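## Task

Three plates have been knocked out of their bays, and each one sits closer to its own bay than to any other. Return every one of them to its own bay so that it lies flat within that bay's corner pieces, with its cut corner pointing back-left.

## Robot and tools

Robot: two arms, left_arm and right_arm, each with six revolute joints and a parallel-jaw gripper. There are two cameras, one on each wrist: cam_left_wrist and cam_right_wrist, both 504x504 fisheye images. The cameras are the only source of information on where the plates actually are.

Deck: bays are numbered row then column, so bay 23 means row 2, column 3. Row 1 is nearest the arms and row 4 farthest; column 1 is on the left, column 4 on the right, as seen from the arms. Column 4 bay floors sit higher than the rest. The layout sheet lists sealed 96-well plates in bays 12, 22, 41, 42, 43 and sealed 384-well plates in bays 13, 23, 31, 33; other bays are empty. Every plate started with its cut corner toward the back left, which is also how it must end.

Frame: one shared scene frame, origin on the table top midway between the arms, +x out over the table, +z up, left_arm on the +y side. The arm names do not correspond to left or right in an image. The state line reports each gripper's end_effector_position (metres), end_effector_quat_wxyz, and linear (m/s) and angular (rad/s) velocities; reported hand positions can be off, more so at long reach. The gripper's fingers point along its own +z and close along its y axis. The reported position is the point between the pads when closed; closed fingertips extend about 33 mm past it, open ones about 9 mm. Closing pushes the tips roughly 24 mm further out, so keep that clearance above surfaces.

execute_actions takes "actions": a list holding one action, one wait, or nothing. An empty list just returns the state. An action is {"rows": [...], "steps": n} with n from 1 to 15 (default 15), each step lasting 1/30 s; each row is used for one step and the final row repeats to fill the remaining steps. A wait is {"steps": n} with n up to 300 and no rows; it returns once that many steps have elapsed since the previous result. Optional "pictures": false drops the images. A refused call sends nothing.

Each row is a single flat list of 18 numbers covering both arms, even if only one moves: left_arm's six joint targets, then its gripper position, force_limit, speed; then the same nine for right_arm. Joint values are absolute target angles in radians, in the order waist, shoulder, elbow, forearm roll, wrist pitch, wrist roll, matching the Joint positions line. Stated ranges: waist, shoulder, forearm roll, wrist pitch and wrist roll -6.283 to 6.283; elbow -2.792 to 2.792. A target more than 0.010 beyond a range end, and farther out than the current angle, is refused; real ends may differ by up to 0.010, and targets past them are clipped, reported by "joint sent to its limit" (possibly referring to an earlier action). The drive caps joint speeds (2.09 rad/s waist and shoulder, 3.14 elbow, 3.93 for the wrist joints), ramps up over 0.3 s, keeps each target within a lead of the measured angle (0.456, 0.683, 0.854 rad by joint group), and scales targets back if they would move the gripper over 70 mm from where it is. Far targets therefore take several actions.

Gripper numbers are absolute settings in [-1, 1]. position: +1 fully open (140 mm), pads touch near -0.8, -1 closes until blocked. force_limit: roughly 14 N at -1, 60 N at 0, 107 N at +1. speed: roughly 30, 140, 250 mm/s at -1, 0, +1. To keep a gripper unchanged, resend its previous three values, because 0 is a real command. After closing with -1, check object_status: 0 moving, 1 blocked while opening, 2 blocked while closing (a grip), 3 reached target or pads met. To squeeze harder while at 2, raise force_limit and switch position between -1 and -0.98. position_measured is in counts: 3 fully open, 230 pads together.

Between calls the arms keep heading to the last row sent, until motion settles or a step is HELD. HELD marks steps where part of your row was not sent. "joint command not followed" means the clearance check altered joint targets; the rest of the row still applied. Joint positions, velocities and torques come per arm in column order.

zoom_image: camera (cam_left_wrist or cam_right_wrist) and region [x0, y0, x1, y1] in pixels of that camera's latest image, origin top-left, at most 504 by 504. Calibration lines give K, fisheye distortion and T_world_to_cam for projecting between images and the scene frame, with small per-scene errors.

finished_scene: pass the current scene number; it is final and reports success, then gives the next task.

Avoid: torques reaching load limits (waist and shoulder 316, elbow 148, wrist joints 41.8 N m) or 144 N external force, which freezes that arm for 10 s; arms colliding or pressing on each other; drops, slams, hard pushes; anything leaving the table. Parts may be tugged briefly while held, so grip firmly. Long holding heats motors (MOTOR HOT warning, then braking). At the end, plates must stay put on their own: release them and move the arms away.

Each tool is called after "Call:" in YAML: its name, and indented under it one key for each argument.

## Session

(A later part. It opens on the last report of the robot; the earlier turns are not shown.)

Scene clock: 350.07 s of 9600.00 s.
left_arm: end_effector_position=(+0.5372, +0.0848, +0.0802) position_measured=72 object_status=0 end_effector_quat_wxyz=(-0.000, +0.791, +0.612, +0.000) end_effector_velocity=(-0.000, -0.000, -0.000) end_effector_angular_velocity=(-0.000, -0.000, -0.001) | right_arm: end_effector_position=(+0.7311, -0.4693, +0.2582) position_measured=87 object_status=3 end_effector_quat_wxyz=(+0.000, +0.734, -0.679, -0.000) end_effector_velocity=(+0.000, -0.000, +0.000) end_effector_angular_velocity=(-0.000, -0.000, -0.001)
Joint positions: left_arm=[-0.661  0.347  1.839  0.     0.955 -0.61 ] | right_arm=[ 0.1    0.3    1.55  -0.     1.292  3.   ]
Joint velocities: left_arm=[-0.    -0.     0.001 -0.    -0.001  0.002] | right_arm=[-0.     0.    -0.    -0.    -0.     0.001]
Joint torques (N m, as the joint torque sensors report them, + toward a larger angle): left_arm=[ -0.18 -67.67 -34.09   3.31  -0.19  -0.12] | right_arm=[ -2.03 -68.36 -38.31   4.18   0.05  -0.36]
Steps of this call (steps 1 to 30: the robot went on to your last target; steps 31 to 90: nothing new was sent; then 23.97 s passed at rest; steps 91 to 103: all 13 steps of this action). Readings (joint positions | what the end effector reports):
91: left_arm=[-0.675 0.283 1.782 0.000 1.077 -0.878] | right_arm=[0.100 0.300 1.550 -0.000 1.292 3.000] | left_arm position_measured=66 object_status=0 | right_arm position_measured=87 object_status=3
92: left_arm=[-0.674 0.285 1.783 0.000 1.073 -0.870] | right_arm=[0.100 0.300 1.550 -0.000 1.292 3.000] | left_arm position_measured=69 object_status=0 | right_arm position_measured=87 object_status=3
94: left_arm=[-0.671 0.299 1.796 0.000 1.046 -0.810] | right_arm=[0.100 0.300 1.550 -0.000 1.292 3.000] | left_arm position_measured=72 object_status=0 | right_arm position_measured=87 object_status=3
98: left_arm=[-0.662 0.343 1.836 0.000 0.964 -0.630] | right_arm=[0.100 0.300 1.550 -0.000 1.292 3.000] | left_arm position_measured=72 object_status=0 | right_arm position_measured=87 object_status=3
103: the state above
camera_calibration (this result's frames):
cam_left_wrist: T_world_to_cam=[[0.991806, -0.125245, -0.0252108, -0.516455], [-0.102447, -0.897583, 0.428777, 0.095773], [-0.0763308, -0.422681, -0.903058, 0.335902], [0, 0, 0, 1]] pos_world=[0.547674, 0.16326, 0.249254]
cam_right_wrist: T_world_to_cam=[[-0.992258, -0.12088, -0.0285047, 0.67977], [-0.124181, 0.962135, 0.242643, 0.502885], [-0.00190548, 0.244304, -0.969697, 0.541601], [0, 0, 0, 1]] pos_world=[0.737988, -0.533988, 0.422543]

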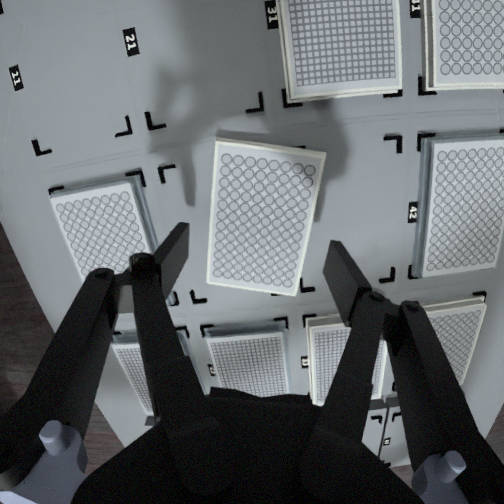

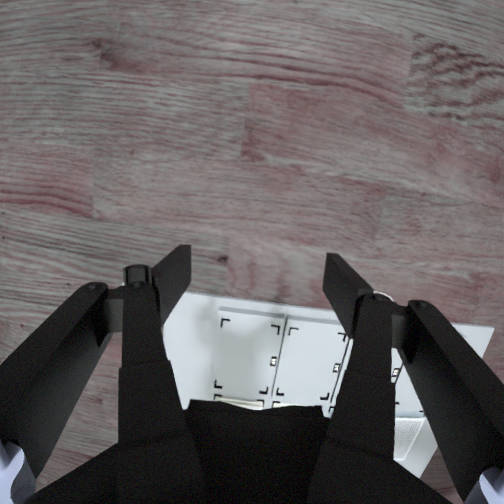

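Call:
execute_actions:
  actions:
    - {"rows":[[-0.661,0.3866,1.8677,0,0.8873,-0.610,0.45,0,0,0.1,0.3,1.55,0,1.2916,3.0,0.33,0,0],[-0.661,0.3866,1.8677,0,0.8873,-0.610,0.45,0,0,0.1,0.3,1.55,0,1.2916,3.0,0.33,0,0],[-0.661,0.3866,1.8677,0,0.8873,-0.610,0.45,0,0,0.1,0.3,1.55,0,1.2916,3.0,0.33,0,0],[-0.661,0.3866,1.8677,0,0.8873,-0.610,0.45,0,0,0.1,0.3,1.55,0,1.2916,3.0,0.33,0,0],[-0.661,0.3866,1.8677,0,0.8873,-0.610,0.45,0,0,0.1,0.3,1.55,0,1.2916,3.0,0.33,0,0],[-0.661,0.3866,1.8677,0,0.8873,-0.610,0.45,0,0,0.1,0.3,1.55,0,1.2916,3.0,0.33,0,0],[-0.661,0.3866,1.8677,0,0.8873,-0.610,0.45,0,0,0.1,0.3,1.55,0,1.2916,3.0,0.33,0,0],[-0.661,0.3866,1.8677,0,0.8873,-0.610,0.45,0,0,0.1,0.3,1.55,0,1.2916,3.0,0.33,0,0],[-0.661,0.3866,1.8677,0,0.8873,-0.610,-1,0,0,0.1,0.3,1.55,0,1.2916,3.0,0.33,0,0]],"steps":15}
  pictures: false

Call:
execute_actions:
  actions:
    - {"steps":5}

Scene clock: 357.67 s of 9600.00 s.
left_arm: end_effector_position=(+0.5373, +0.0848, +0.0412) position_measured=107 object_status=0 end_effector_quat_wxyz=(+0.000, +0.791, +0.612, +0.000) end_effector_velocity=(-0.000, -0.001, +0.001) end_effector_angular_velocity=(-0.001, +0.000, -0.000) | right_arm: end_effector_position=(+0.7311, -0.4693, +0.2582) position_measured=87 object_status=3 end_effector_quat_wxyz=(+0.000, +0.734, -0.679, -0.000) end_effector_velocity=(+0.000, +0.000, +0.000) end_effector_angular_velocity=(+0.000, -0.000, -0.000)
Joint positions: left_arm=[-0.661  0.387  1.868  0.     0.887 -0.61 ] | right_arm=[ 0.1    0.3    1.55  -0.     1.292  3.   ]
Joint velocities: left_arm=[-0.    -0.    -0.001 -0.001  0.     0.   ] | right_arm=[ 0.  0. -0.  0. -0.  0.]
Joint torques (N m, as the joint torque sensors report them, + toward a larger angle): left_arm=[ -2.17 -70.25 -27.45   2.84  -0.51  -0.05] | right_arm=[ -2.12 -68.82 -38.51   4.16   0.1   -0.28]
Steps of this call (steps 1 to 15: the robot went on to your last target; steps 16 to 90: nothing new was sent; then 4.10 s passed at rest; steps 91 to 105: all 15 steps of this action). Readings (joint positions | what the end effector reports):
91: left_arm=[-0.661 0.347 1.840 -0.000 0.955 -0.610] | right_arm=[0.100 0.300 1.550 -0.000 1.292 3.000] | left_arm position_measured=72 object_status=3 | right_arm position_measured=87 object_status=3
92: left_arm=[-0.661 0.351 1.842 -0.000 0.947 -0.610] | right_arm=[0.100 0.300 1.550 -0.000 1.292 3.000] | left_arm position_measured=72 object_status=3 | right_arm position_measured=87 object_status=3
94: left_arm=[-0.661 0.376 1.861 -0.000 0.904 -0.610] | right_arm=[0.100 0.300 1.550 -0.000 1.292 3.000] | left_arm position_measured=72 object_status=3 | right_arm position_measured=87 object_status=3
98: left_arm=[-0.661 0.387 1.868 -0.000 0.888 -0.610] | right_arm=[0.100 0.300 1.550 -0.000 1.292 3.000] | left_arm position_measured=72 object_status=3 | right_arm position_measured=87 object_status=3
105: the state above

Scene clock: 357.83 s of 9600.00 s.
left_arm: end_effector_position=(+0.5372, +0.0848, +0.0412) position_measured=107 object_status=2 end_effector_quat_wxyz=(+0.000, +0.791, +0.612, +0.000) end_effector_velocity=(-0.000, -0.000, -0.000) end_effector_angular_velocity=(-0.000, +0.000, -0.000) | right_arm: end_effector_position=(+0.7311, -0.4693, +0.2582) position_measured=87 object_status=3 end_effector_quat_wxyz=(+0.000, +0.734, -0.679, -0.000) end_effector_velocity=(-0.000, +0.000, -0.000) end_effector_angular_velocity=(-0.000, +0.000, +0.001)
Joint positions: left_arm=[-0.661  0.387  1.868  0.     0.887 -0.61 ] | right_arm=[ 0.1    0.3    1.55  -0.     1.292  3.   ]
Joint velocities: left_arm=[-0.     0.     0.    -0.    -0.001  0.   ] | right_arm=[ 0.001 -0.     0.    -0.    -0.    -0.   ]
Joint torques (N m, as the joint torque sensors report them, + toward a larger angle): left_arm=[ -0.83 -69.15 -28.54   2.99  -0.86  -0.22] | right_arm=[ -2.35 -69.55 -38.55   4.     0.01  -0.31]
Steps of this call (steps 1 to 5: the robot went on to your last target). Readings (joint positions | what the end effector reports):
1: left_arm=[-0.661 0.387 1.868 0.000 0.887 -0.610] | right_arm=[0.100 0.300 1.550 -0.000 1.292 3.000] | left_arm position_measured=107 object_status=0 | right_arm position_measured=87 object_status=3
2: left_arm=[-0.661 0.387 1.868 0.000 0.887 -0.610] | right_arm=[0.100 0.300 1.550 -0.000 1.292 3.000] | left_arm position_measured=107 object_status=0 | right_arm position_measured=87 object_status=3
4: left_arm=[-0.661 0.387 1.868 0.000 0.887 -0.610] | right_arm=[0.100 0.300 1.550 -0.000 1.292 3.000] | left_arm position_measured=107 object_status=0 | right_arm position_measured=87 object_status=3
5: the state above
camera_calibration (this result's frames):
cam_left_wrist: T_world_to_cam=[[0.991789, -0.125395, -0.0251251, -0.51743], [-0.102615, -0.897534, 0.428839, 0.112595], [-0.076325, -0.422739, -0.903032, 0.300678], [0, 0, 0, 1]] pos_world=[0.547684, 0.163283, 0.210236]
cam_right_wrist: T_world_to_cam=[[-0.992258, -0.12088, -0.0285047, 0.67977], [-0.124181, 0.962135, 0.242643, 0.502885], [-0.00190542, 0.244304, -0.969697, 0.541601], [0, 0, 0, 1]] pos_world=[0.737988, -0.533988, 0.422543]

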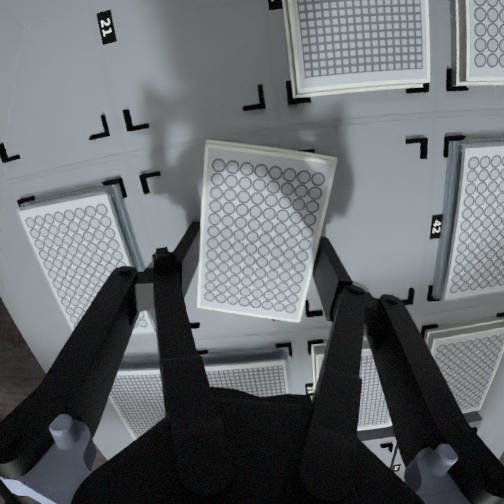

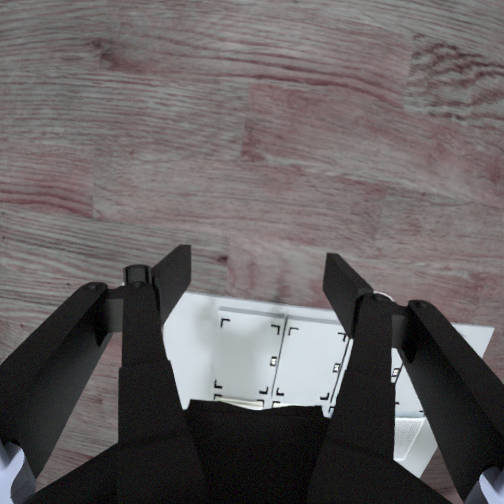

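Call:
execute_actions:
  actions:
    - {"rows":[[-0.661,0.3572,1.8467,0,0.9378,-0.610,-1,0,0,0.1,0.3,1.55,0,1.2916,3.0,0.33,0,0],[-0.661,0.3572,1.8467,0,0.9378,-0.610,-1,0,0,0.1,0.3,1.55,0,1.2916,3.0,0.33,0,0],[-0.661,0.3572,1.8467,0,0.9378,-0.610,-1,0,0,0.1,0.3,1.55,0,1.2916,3.0,0.33,0,0],[-0.661,0.3572,1.8467,0,0.9378,-0.610,-1,0,0,0.1,0.3,1.55,0,1.2916,3.0,0.33,0,0],[-0.661,0.3572,1.8467,0,0.9378,-0.610,-1,0,0,0.1,0.3,1.55,0,1.2916,3.0,0.33,0,0],[-0.661,0.3572,1.8467,0,0.9378,-0.610,-1,0,0,0.1,0.3,1.55,0,1.2916,3.0,0.33,0,0],[-0.7041,0.3423,1.8796,0,0.9197,-0.908,-1,0,0,0.1,0.3,1.55,0,1.2916,3.0,0.33,0,0]],"steps":15}
  pictures: false

Call:
execute_actions:
  actions:
    - {"rows":[[-0.7041,0.3613,1.8925,0,0.8878,-0.908,-1,0,0,0.1,0.3,1.55,0,1.2916,3.0,0.33,0,0]],"steps":12}

Call:
zoom_image:
  camera: "cam_left_wrist"
  region: [150,100,390,340]

Scene clock: 375.67 s of 9600.00 s.
left_arm: end_effector_position=(+0.5078, +0.0772, +0.0653) position_measured=107 object_status=2 end_effector_quat_wxyz=(-0.000, +0.710, +0.704, +0.000) end_effector_velocity=(-0.043, -0.013, -0.001) end_effector_angular_velocity=(-0.002, -0.001, +0.384) | right_arm: end_effector_position=(+0.7311, -0.4693, +0.2582) position_measured=87 object_status=3 end_effector_quat_wxyz=(+0.000, +0.734, -0.679, -0.000) end_effector_velocity=(+0.000, +0.000, +0.000) end_effector_angular_velocity=(-0.000, -0.001, +0.000)
Joint positions: left_arm=[-0.703  0.343  1.879 -0.     0.92  -0.898] | right_arm=[ 0.1    0.3    1.55  -0.     1.292  3.   ]
Joint velocities: left_arm=[-0.064 -0.024  0.039 -0.    -0.017 -0.447] | right_arm=[ 0.    -0.    -0.001 -0.     0.     0.   ]
Joint torques (N m, as the joint torque sensors report them, + toward a larger angle): left_arm=[  9.28 -68.56 -37.41   3.62  -0.67   0.49] | right_arm=[ -2.33 -67.94 -38.46   4.03  -0.04  -0.19]
Steps of this call (steps 1 to 15: the robot went on to your last target; steps 16 to 90: nothing new was sent; then 14.33 s passed at rest; steps 91 to 105: all 15 steps of this action). Readings (joint positions | what the end effector reports):
91: left_arm=[-0.661 0.386 1.868 -0.000 0.888 -0.610] | right_arm=[0.100 0.300 1.550 -0.000 1.292 3.000] | left_arm position_measured=107 object_status=2 | right_arm position_measured=87 object_status=3
92: left_arm=[-0.661 0.382 1.865 -0.000 0.896 -0.610] | right_arm=[0.100 0.300 1.550 0.000 1.292 3.000] | left_arm position_measured=107 object_status=2 | right_arm position_measured=87 object_status=3
94: left_arm=[-0.661 0.362 1.850 -0.000 0.930 -0.610] | right_arm=[0.100 0.300 1.550 -0.000 1.292 3.000] | left_arm position_measured=107 object_status=2 | right_arm position_measured=87 object_status=3
98: left_arm=[-0.662 0.357 1.849 -0.000 0.936 -0.619] | right_arm=[0.100 0.300 1.550 -0.000 1.292 3.000] | left_arm position_measured=107 object_status=2 | right_arm position_measured=87 object_status=3
105: the state above

Scene clock: 376.07 s of 9600.00 s.
left_arm: end_effector_position=(+0.5070, +0.0769, +0.0472) position_measured=107 object_status=2 end_effector_quat_wxyz=(+0.000, +0.707, +0.707, +0.000) end_effector_velocity=(-0.000, +0.001, -0.001) end_effector_angular_velocity=(+0.002, +0.001, -0.001) | right_arm: end_effector_position=(+0.7311, -0.4693, +0.2582) position_measured=87 object_status=3 end_effector_quat_wxyz=(+0.000, +0.734, -0.679, -0.000) end_effector_velocity=(-0.000, -0.000, -0.000) end_effector_angular_velocity=(-0.001, +0.001, +0.000)
Joint positions: left_arm=[-0.704  0.361  1.892  0.     0.888 -0.908] | right_arm=[ 0.1    0.3    1.55  -0.     1.292  3.   ]
Joint velocities: left_arm=[0.    0.001 0.    0.001 0.001 0.001] | right_arm=[ 0.     0.     0.001 -0.001  0.     0.   ]
Joint torques (N m, as the joint torque sensors report them, + toward a larger angle): left_arm=[ -1.55 -72.97 -33.68   3.38  -0.32  -0.13] | right_arm=[ -1.82 -68.36 -38.22   4.06  -0.05  -0.31]
Steps of this call (steps 1 to 12: all 12 steps of this action). Readings (joint positions | what the end effector reports):
1: left_arm=[-0.704 0.343 1.880 -0.000 0.919 -0.906] | right_arm=[0.100 0.300 1.550 -0.000 1.292 3.000] | left_arm position_measured=107 object_status=2 | right_arm position_measured=87 object_status=3
2: left_arm=[-0.704 0.346 1.882 0.000 0.911 -0.908] | right_arm=[0.100 0.300 1.550 -0.000 1.292 3.000] | left_arm position_measured=107 object_status=2 | right_arm position_measured=87 object_status=3
4: left_arm=[-0.704 0.360 1.892 0.000 0.891 -0.908] | right_arm=[0.100 0.300 1.550 -0.000 1.292 3.000] | left_arm position_measured=107 object_status=2 | right_arm position_measured=87 object_status=3
8: left_arm=[-0.704 0.361 1.892 0.000 0.888 -0.908] | right_arm=[0.100 0.300 1.550 -0.000 1.292 3.000] | left_arm position_measured=107 object_status=2 | right_arm position_measured=87 object_status=3
12: the state above
camera_calibration (this result's frames):
cam_left_wrist: T_world_to_cam=[[0.991362, 0.128724, -0.0251396, -0.507605], [0.127009, -0.894399, 0.428859, -0.01686], [0.0327194, -0.428347, -0.903022, 0.245553], [0, 0, 0, 1]] pos_world=[0.497328, 0.155443, 0.216209]
cam_right_wrist: T_world_to_cam=[[-0.992258, -0.12088, -0.0285047, 0.67977], [-0.124181, 0.962135, 0.242643, 0.502885], [-0.00190545, 0.244304, -0.969697, 0.541601], [0, 0, 0, 1]] pos_world=[0.737988, -0.533988, 0.422543]

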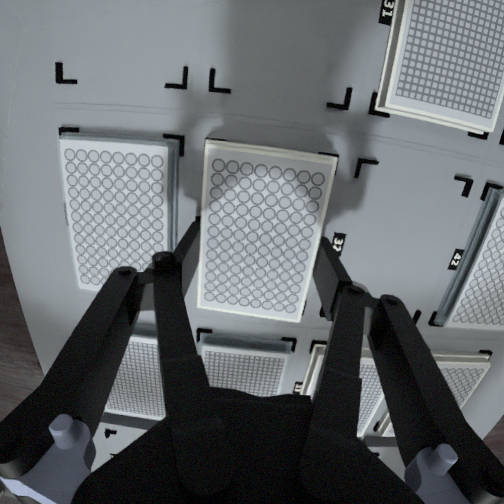

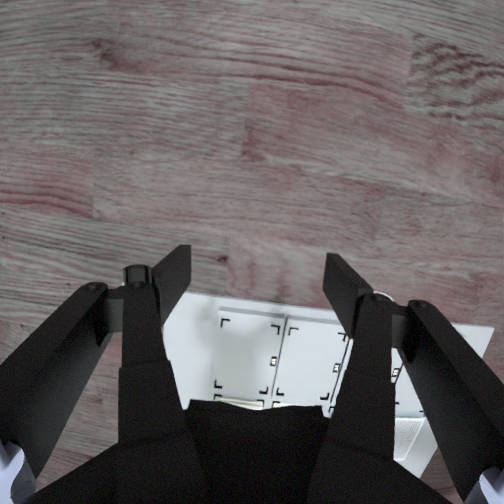

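Region (150, 100, 390, 340) of cam_left_wrist's 504x504 image, scaled by 2.100, with more detail than that image has.

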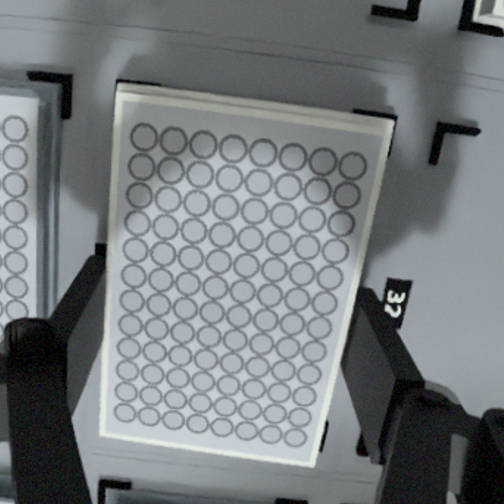

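Call:
execute_actions:
  actions:
    - {"rows":[[-0.7061,0.3633,1.8895,0,0.8888,-0.910,-1,0,0,0.1,0.3,1.55,0,1.2916,3.0,0.33,0,0],[-0.7061,0.3633,1.8895,0,0.8888,-0.910,-1,0,0,0.1,0.3,1.55,0,1.2916,3.0,0.33,0,0],[-0.7061,0.3633,1.8895,0,0.8888,-0.910,-1,0,0,0.1,0.3,1.55,0,1.2916,3.0,0.33,0,0],[-0.7061,0.3633,1.8895,0,0.8888,-0.910,-1,0,0,0.1,0.3,1.55,0,1.2916,3.0,0.33,0,0],[-0.7061,0.3665,1.8917,0,0.8835,-0.910,-1,0,0,0.1,0.3,1.55,0,1.2916,3.0,0.33,0,0]],"steps":12}

Call:
zoom_image:
  camera: "cam_left_wrist"
  region: [150,100,390,340]

Scene clock: 386.80 s of 9600.00 s.
left_arm: end_effector_position=(+0.5069, +0.0749, +0.0441) position_measured=107 object_status=2 end_effector_quat_wxyz=(-0.000, +0.707, +0.707, -0.000) end_effector_velocity=(+0.001, -0.000, -0.000) end_effector_angular_velocity=(+0.000, -0.001, +0.001) | right_arm: end_effector_position=(+0.7311, -0.4693, +0.2582) position_measured=87 object_status=3 end_effector_quat_wxyz=(+0.000, +0.734, -0.679, -0.000) end_effector_velocity=(+0.000, -0.000, +0.000) end_effector_angular_velocity=(-0.000, -0.001, -0.001)
Joint positions: left_arm=[-0.706  0.366  1.892 -0.     0.884 -0.91 ] | right_arm=[ 0.1    0.3    1.55  -0.     1.292  3.   ]
Joint velocities: left_arm=[ 0.     0.001 -0.001  0.001 -0.    -0.001] | right_arm=[-0.    -0.     0.    -0.    -0.001  0.   ]
Joint torques (N m, as the joint torque sensors report them, + toward a larger angle): left_arm=[ -1.91 -73.97 -33.45   3.06  -0.41   0.12] | right_arm=[ -2.45 -69.09 -38.85   4.19   0.13  -0.28]
Steps of this call (steps 1 to 15: the robot went on to your last target; steps 16 to 90: nothing new was sent; then 7.33 s passed at rest; steps 91 to 102: all 12 steps of this action). Readings (joint positions | what the end effector reports):
91: left_arm=[-0.704 0.361 1.892 -0.000 0.888 -0.908] | right_arm=[0.100 0.300 1.550 -0.000 1.292 3.000] | left_arm position_measured=107 object_status=2 | right_arm position_measured=87 object_status=3
92: left_arm=[-0.705 0.362 1.891 -0.000 0.888 -0.909] | right_arm=[0.100 0.300 1.550 -0.000 1.292 3.000] | left_arm position_measured=107 object_status=2 | right_arm position_measured=87 object_status=3
94: left_arm=[-0.706 0.363 1.890 -0.000 0.889 -0.910] | right_arm=[0.100 0.300 1.550 -0.000 1.292 3.000] | left_arm position_measured=107 object_status=2 | right_arm position_measured=87 object_status=3
98: left_arm=[-0.706 0.366 1.891 -0.000 0.884 -0.910] | right_arm=[0.100 0.300 1.550 -0.000 1.292 3.000] | left_arm position_measured=107 object_status=2 | right_arm position_measured=87 object_status=3
102: the state above
camera_calibration (this result's frames):
cam_left_wrist: T_world_to_cam=[[0.991354, 0.128762, -0.025247, -0.507288], [0.127093, -0.894434, 0.428761, -0.0173391], [0.0326262, -0.428262, -0.903065, 0.241971], [0, 0, 0, 1]] pos_world=[0.497211, 0.153438, 0.213142]
cam_right_wrist: T_world_to_cam=[[-0.992258, -0.120881, -0.0285046, 0.67977], [-0.124181, 0.962135, 0.242643, 0.502885], [-0.00190559, 0.244304, -0.969697, 0.541601], [0, 0, 0, 1]] pos_world=[0.737988, -0.533988, 0.422543]

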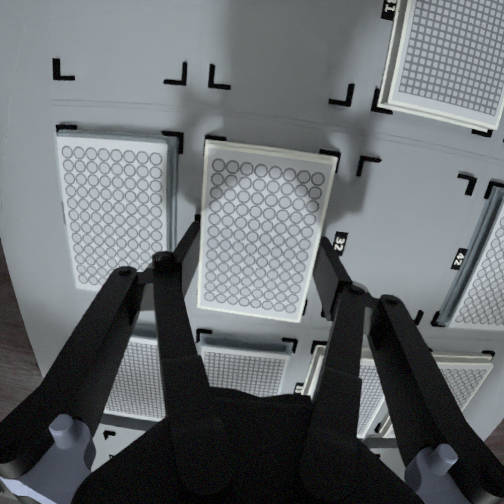

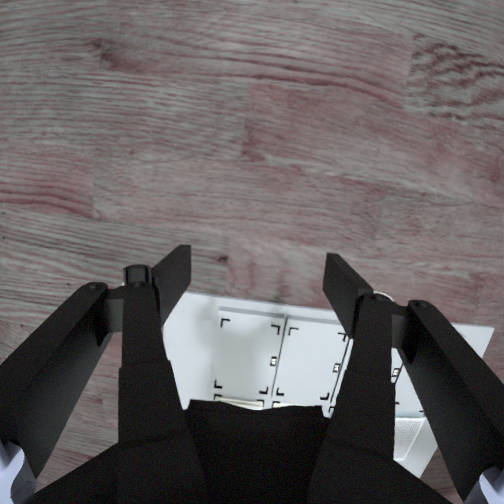

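Region (150, 100, 390, 340) of cam_left_wrist's 504x504 image, scaled by 2.100, with more detail than that image has.

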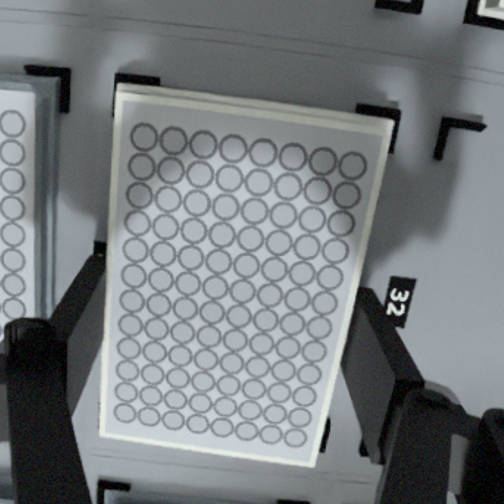

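Call:
execute_actions:
  actions:
    - {"rows":[[-0.7061,0.3692,1.8935,0,0.8789,-0.910,-1,0,0,0.1,0.3,1.55,0,1.2916,3.0,0.33,0,0]],"steps":9}

Scene clock: 390.67 s of 9600.00 s.
left_arm: end_effector_position=(+0.5069, +0.0749, +0.0416) position_measured=107 object_status=2 end_effector_quat_wxyz=(+0.000, +0.707, +0.707, +0.000) end_effector_velocity=(+0.000, -0.000, +0.002) end_effector_angular_velocity=(-0.001, -0.002, -0.000) | right_arm: end_effector_position=(+0.7311, -0.4693, +0.2582) position_measured=87 object_status=3 end_effector_quat_wxyz=(+0.000, +0.734, -0.679, -0.000) end_effector_velocity=(+0.000, -0.000, +0.000) end_effector_angular_velocity=(-0.001, -0.000, +0.001)
Joint positions: left_arm=[-0.706  0.369  1.893  0.     0.879 -0.91 ] | right_arm=[ 0.1    0.3    1.55  -0.     1.292  3.   ]
Joint velocities: left_arm=[-0.    -0.002 -0.001  0.001  0.001 -0.   ] | right_arm=[ 0.     0.    -0.001 -0.002  0.    -0.   ]
Joint torques (N m, as the joint torque sensors report them, + toward a larger angle): left_arm=[ -6.59 -64.94 -24.46   1.33   1.86  -0.01] | right_arm=[ -1.99 -68.1  -38.8    4.08   0.04  -0.51]
Steps of this call (steps 1 to 15: the robot went on to your last target; steps 16 to 90: nothing new was sent; then 0.57 s passed at rest; steps 91 to 99: all 9 steps of this action). Readings (joint positions | what the end effector reports):
91: left_arm=[-0.706 0.367 1.892 0.000 0.883 -0.910] | right_arm=[0.100 0.300 1.550 0.000 1.292 3.000] | left_arm position_measured=107 object_status=2 | right_arm position_measured=87 object_status=3
92: left_arm=[-0.706 0.368 1.893 0.000 0.881 -0.910] | right_arm=[0.100 0.300 1.550 -0.000 1.292 3.000] | left_arm position_measured=107 object_status=2 | right_arm position_measured=87 object_status=3
94: left_arm=[-0.706 0.369 1.893 0.000 0.879 -0.910] | right_arm=[0.100 0.300 1.550 -0.000 1.292 3.000] | left_arm position_measured=107 object_status=2 | right_arm position_measured=87 object_status=3
98: left_arm=[-0.706 0.369 1.893 0.000 0.879 -0.910] | right_arm=[0.100 0.300 1.550 -0.000 1.292 3.000] | left_arm position_measured=107 object_status=2 | right_arm position_measured=87 object_status=3
99: the state above
camera_calibration (this result's frames):
cam_left_wrist: T_world_to_cam=[[0.991369, 0.128682, -0.0250658, -0.507403], [0.126939, -0.894402, 0.428873, -0.0161956], [0.0327692, -0.428353, -0.903017, 0.23962], [0, 0, 0, 1]] pos_world=[0.497228, 0.15345, 0.210609]
cam_right_wrist: T_world_to_cam=[[-0.992258, -0.12088, -0.0285047, 0.67977], [-0.124181, 0.962135, 0.242643, 0.502885], [-0.0019054, 0.244304, -0.969697, 0.541601], [0, 0, 0, 1]] pos_world=[0.737988, -0.533988, 0.422543]

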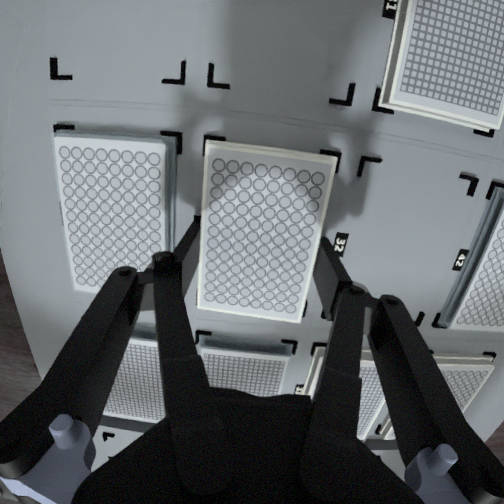

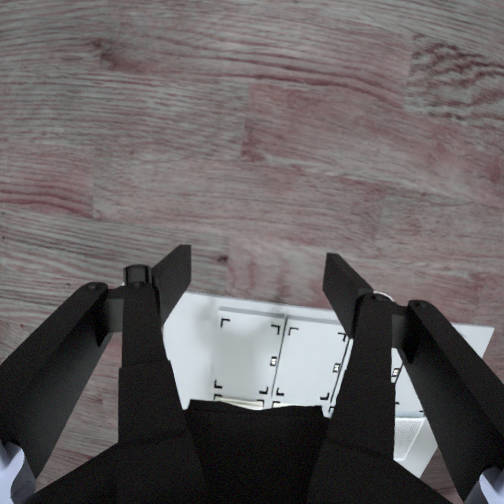

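Call:
zoom_image:
  camera: "cam_left_wrist"
  region: [170,120,370,340]

Region (170, 120, 370, 340) of cam_left_wrist's 504x504 image, scaled by 2.291, with more detail than that image has; it fills the left 458 columns of this view, and the rest is white.

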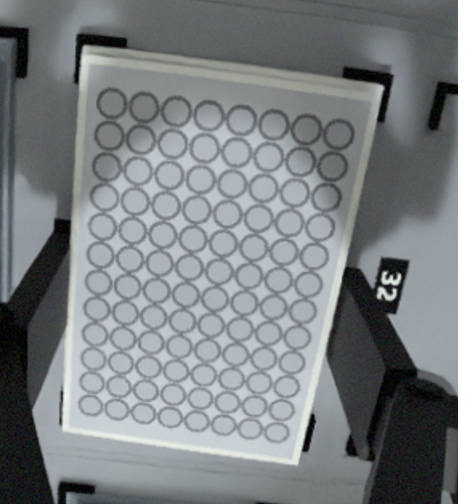

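Looks aligned. Release with slight rise.

Call:
execute_actions:
  actions:
    - {"rows":[[-0.7061,0.3683,1.8929,0,0.8804,-0.910,0.33,0,-0.5,0.1,0.3,1.55,0,1.2916,3.0,0.33,0,0]],"steps":12}

Call:
zoom_image:
  camera: "cam_left_wrist"
  region: [170,120,370,340]

Scene clock: 399.07 s of 9600.00 s.
left_arm: end_effector_position=(+0.5068, +0.0749, +0.0424) position_measured=87 object_status=0 end_effector_quat_wxyz=(-0.000, +0.707, +0.707, +0.000) end_effector_velocity=(+0.000, +0.000, -0.001) end_effector_angular_velocity=(+0.000, -0.000, -0.001) | right_arm: end_effector_position=(+0.7311, -0.4693, +0.2582) position_measured=87 object_status=3 end_effector_quat_wxyz=(+0.000, +0.734, -0.679, -0.000) end_effector_velocity=(-0.000, -0.001, -0.000) end_effector_angular_velocity=(-0.001, +0.000, -0.001)
Joint positions: left_arm=[-0.706  0.368  1.893 -0.     0.88  -0.91 ] | right_arm=[ 0.1    0.3    1.55  -0.     1.292  3.   ]
Joint velocities: left_arm=[ 0.     0.001  0.001  0.    -0.001  0.002] | right_arm=[-0.    -0.     0.    -0.001 -0.     0.001]
Joint torques (N m, as the joint torque sensors report them, + toward a larger angle): left_arm=[ -0.43 -74.31 -34.67   3.28  -0.49  -0.26] | right_arm=[ -2.46 -68.2  -38.53   4.02   0.14  -0.31]
Steps of this call (steps 1 to 15: the robot went on to your last target; steps 16 to 90: nothing new was sent; then 5.00 s passed at rest; steps 91 to 102: all 12 steps of this action). Readings (joint positions | what the end effector reports):
91: left_arm=[-0.706 0.369 1.893 -0.000 0.879 -0.910] | right_arm=[0.100 0.300 1.550 -0.000 1.292 3.000] | left_arm position_measured=107 object_status=0 | right_arm position_measured=87 object_status=3
92: left_arm=[-0.706 0.369 1.893 -0.000 0.880 -0.910] | right_arm=[0.100 0.300 1.550 -0.000 1.292 3.000] | left_arm position_measured=107 object_status=0 | right_arm position_measured=87 object_status=3
94: left_arm=[-0.706 0.369 1.893 -0.000 0.881 -0.910] | right_arm=[0.100 0.300 1.550 -0.000 1.292 3.000] | left_arm position_measured=95 object_status=0 | right_arm position_measured=87 object_status=3
98: left_arm=[-0.706 0.368 1.893 -0.000 0.881 -0.910] | right_arm=[0.100 0.300 1.550 -0.000 1.292 3.000] | left_arm position_measured=87 object_status=0 | right_arm position_measured=87 object_status=3
102: the state above
camera_calibration (this result's frames):
cam_left_wrist: T_world_to_cam=[[0.991353, 0.128763, -0.0252835, -0.507303], [0.127112, -0.894458, 0.428705, -0.0165506], [0.0325865, -0.428212, -0.903091, 0.240422], [0, 0, 0, 1]] pos_world=[0.497186, 0.15347, 0.211392]
cam_right_wrist: T_world_to_cam=[[-0.992258, -0.12088, -0.0285047, 0.67977], [-0.124181, 0.962135, 0.242643, 0.502885], [-0.00190542, 0.244304, -0.969697, 0.541601], [0, 0, 0, 1]] pos_world=[0.737988, -0.533988, 0.422543]

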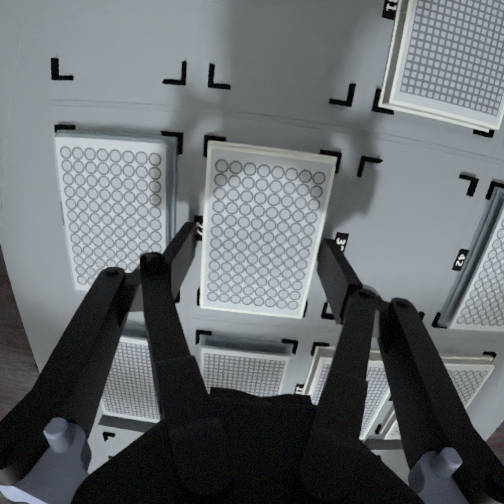

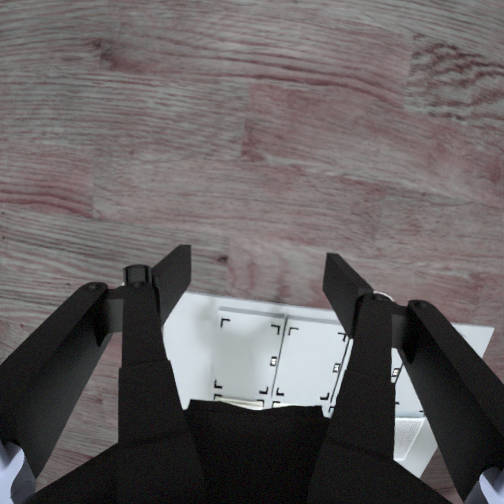

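Region (170, 120, 370, 340) of cam_left_wrist's 504x504 image, scaled by 2.291, with more detail than that image has; it fills the left 458 columns of this view, and the rest is white.

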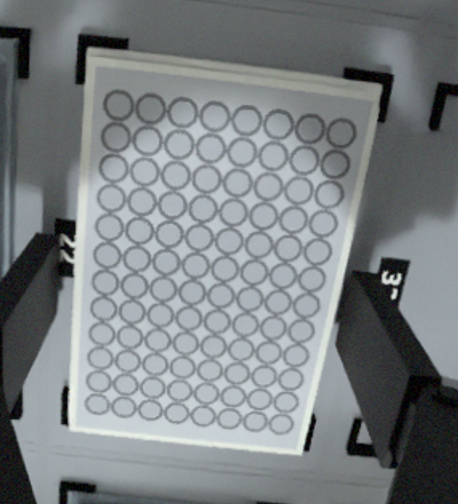

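Call:
execute_actions:
  actions:
    - {"rows":[[-0.7061,0.3423,1.8766,0,0.9227,-0.910,0.33,0,0,0.1,0.3,1.55,0,1.2916,3.0,0.33,0,0],[-0.7061,0.3423,1.8766,0,0.9227,-0.910,0.33,0,0,0.1,0.3,1.55,0,1.2916,3.0,0.33,0,0],[-0.7061,0.3423,1.8766,0,0.9227,-0.910,0.33,0,0,0.1,0.3,1.55,0,1.2916,3.0,0.33,0,0],[-0.7061,0.3423,1.8766,0,0.9227,-0.910,0.33,0,0,0.1,0.3,1.55,0,1.2916,3.0,0.33,0,0],[-0.64,0.27,1.73,0,1.1416,-0.84,0.33,0,0,0.1,0.3,1.55,0,1.2916,3.0,0.33,0,0]],"steps":15}
  pictures: false

Call:
execute_actions:
  actions:
    - {"steps":5}

Call:
zoom_image:
  camera: "cam_left_wrist"
  region: [100,20,504,400]

Scene clock: 411.37 s of 9600.00 s.
left_arm: end_effector_position=(+0.5515, +0.0897, +0.1847) position_measured=87 object_status=3 end_effector_quat_wxyz=(+0.000, +0.708, +0.706, +0.000) end_effector_velocity=(-0.006, +0.004, +0.000) end_effector_angular_velocity=(+0.011, +0.016, -0.005) | right_arm: end_effector_position=(+0.7311, -0.4693, +0.2582) position_measured=87 object_status=3 end_effector_quat_wxyz=(+0.000, +0.734, -0.679, -0.000) end_effector_velocity=(+0.001, -0.000, +0.001) end_effector_angular_velocity=(-0.001, -0.002, +0.001)
Joint positions: left_arm=[-0.64   0.27   1.731  0.     1.141 -0.84 ] | right_arm=[0.1   0.3   1.55  0.    1.292 3.   ]
Joint velocities: left_arm=[-0.    -0.001  0.001 -0.005  0.019  0.007] | right_arm=[ 0.    -0.    -0.001 -0.001 -0.    -0.   ]
Joint torques (N m, as the joint torque sensors report them, + toward a larger angle): left_arm=[ -3.46 -66.49 -37.45   3.49  -0.46   0.07] | right_arm=[ -1.86 -68.9  -38.38   4.07   0.06  -0.27]
Steps of this call (steps 1 to 15: the robot went on to your last target; steps 16 to 90: nothing new was sent; then 8.80 s passed at rest; steps 91 to 105: all 15 steps of this action). Readings (joint positions | what the end effector reports):
91: left_arm=[-0.706 0.368 1.893 0.000 0.881 -0.910] | right_arm=[0.100 0.300 1.550 -0.000 1.292 3.000] | left_arm position_measured=87 object_status=3 | right_arm position_measured=87 object_status=3
92: left_arm=[-0.706 0.364 1.890 0.000 0.888 -0.910] | right_arm=[0.100 0.300 1.550 -0.000 1.292 3.000] | left_arm position_measured=87 object_status=3 | right_arm position_measured=87 object_status=3
94: left_arm=[-0.706 0.345 1.878 0.000 0.917 -0.910] | right_arm=[0.100 0.300 1.550 -0.000 1.292 3.000] | left_arm position_measured=87 object_status=3 | right_arm position_measured=87 object_status=3
98: left_arm=[-0.686 0.320 1.831 -0.000 0.992 -0.889] | right_arm=[0.100 0.300 1.550 -0.000 1.292 3.000] | left_arm position_measured=87 object_status=3 | right_arm position_measured=87 object_status=3
105: the state above

Scene clock: 411.53 s of 9600.00 s.
left_arm: end_effector_position=(+0.5515, +0.0898, +0.1849) position_measured=87 object_status=3 end_effector_quat_wxyz=(-0.000, +0.708, +0.706, +0.000) end_effector_velocity=(+0.001, -0.001, +0.001) end_effector_angular_velocity=(-0.003, -0.001, +0.001) | right_arm: end_effector_position=(+0.7311, -0.4693, +0.2582) position_measured=87 object_status=3 end_effector_quat_wxyz=(+0.000, +0.734, -0.679, -0.000) end_effector_velocity=(-0.000, +0.000, +0.000) end_effector_angular_velocity=(+0.000, +0.000, +0.001)
Joint positions: left_arm=[-0.64   0.27   1.73   0.     1.142 -0.84 ] | right_arm=[ 0.1    0.3    1.55  -0.     1.292  3.   ]
Joint velocities: left_arm=[ 0.001 -0.    -0.002 -0.001 -0.001  0.   ] | right_arm=[ 0.    -0.    -0.     0.     0.001 -0.001]
Joint torques (N m, as the joint torque sensors report them, + toward a larger angle): left_arm=[ -0.31 -70.35 -39.34   4.13  -0.62   0.2 ] | right_arm=[ -1.44 -69.42 -38.84   4.1    0.08  -0.21]
Steps of this call (steps 1 to 5: the robot went on to your last target). Readings (joint positions | what the end effector reports):
1: left_arm=[-0.640 0.270 1.730 0.000 1.141 -0.840] | right_arm=[0.100 0.300 1.550 -0.000 1.292 3.000] | left_arm position_measured=87 object_status=3 | right_arm position_measured=87 object_status=3
2: left_arm=[-0.640 0.270 1.730 0.000 1.141 -0.840] | right_arm=[0.100 0.300 1.550 -0.000 1.292 3.000] | left_arm position_measured=87 object_status=3 | right_arm position_measured=87 object_status=3
4: left_arm=[-0.640 0.270 1.730 0.000 1.142 -0.840] | right_arm=[0.100 0.300 1.550 -0.000 1.292 3.000] | left_arm position_measured=87 object_status=3 | right_arm position_measured=87 object_status=3
5: the state above
camera_calibration (this result's frames):
cam_left_wrist: T_world_to_cam=[[0.991856, 0.124848, -0.0252066, -0.549851], [0.123544, -0.894925, 0.428772, -0.0680293], [0.0309733, -0.428394, -0.903061, 0.37492], [0, 0, 0, 1]] pos_world=[0.542164, 0.16838, 0.353885]
cam_right_wrist: T_world_to_cam=[[-0.992258, -0.12088, -0.0285046, 0.67977], [-0.124181, 0.962135, 0.242643, 0.502885], [-0.00190557, 0.244304, -0.969697, 0.541601], [0, 0, 0, 1]] pos_world=[0.737988, -0.533988, 0.422543]

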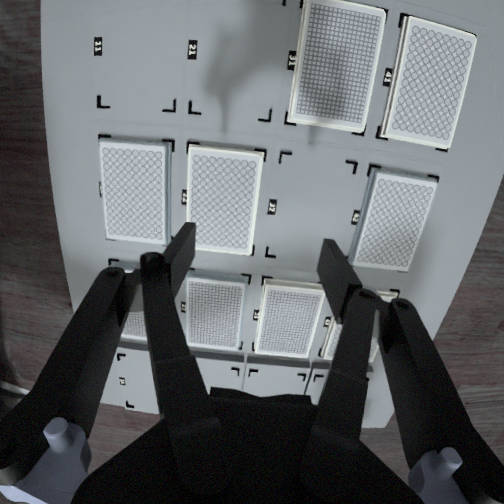

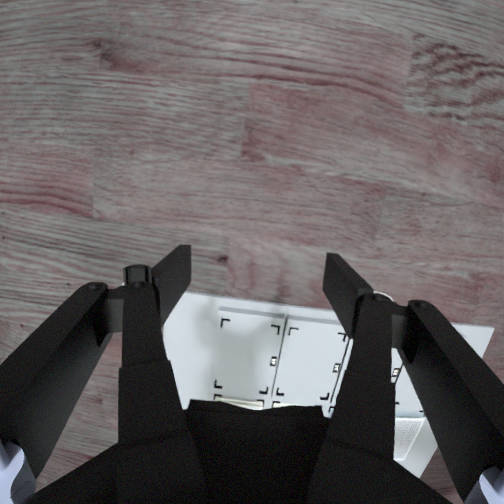

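Region (100, 20, 504, 400) of cam_left_wrist's 504x504 image, scaled by 1.248, with more detail than that image has; it fills the top 474 rows of this view, and the rest is white.

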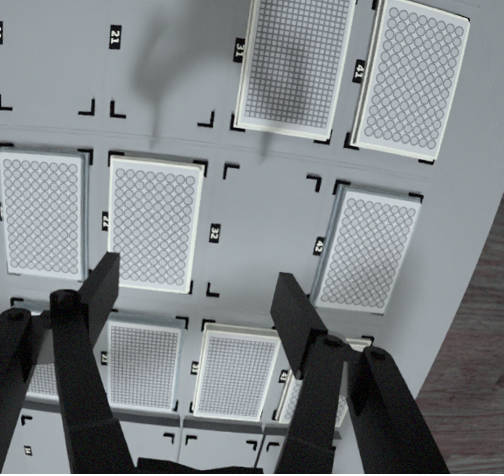

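Call:
finished_scene:
  scene: 1

The scene is finished: the task was done.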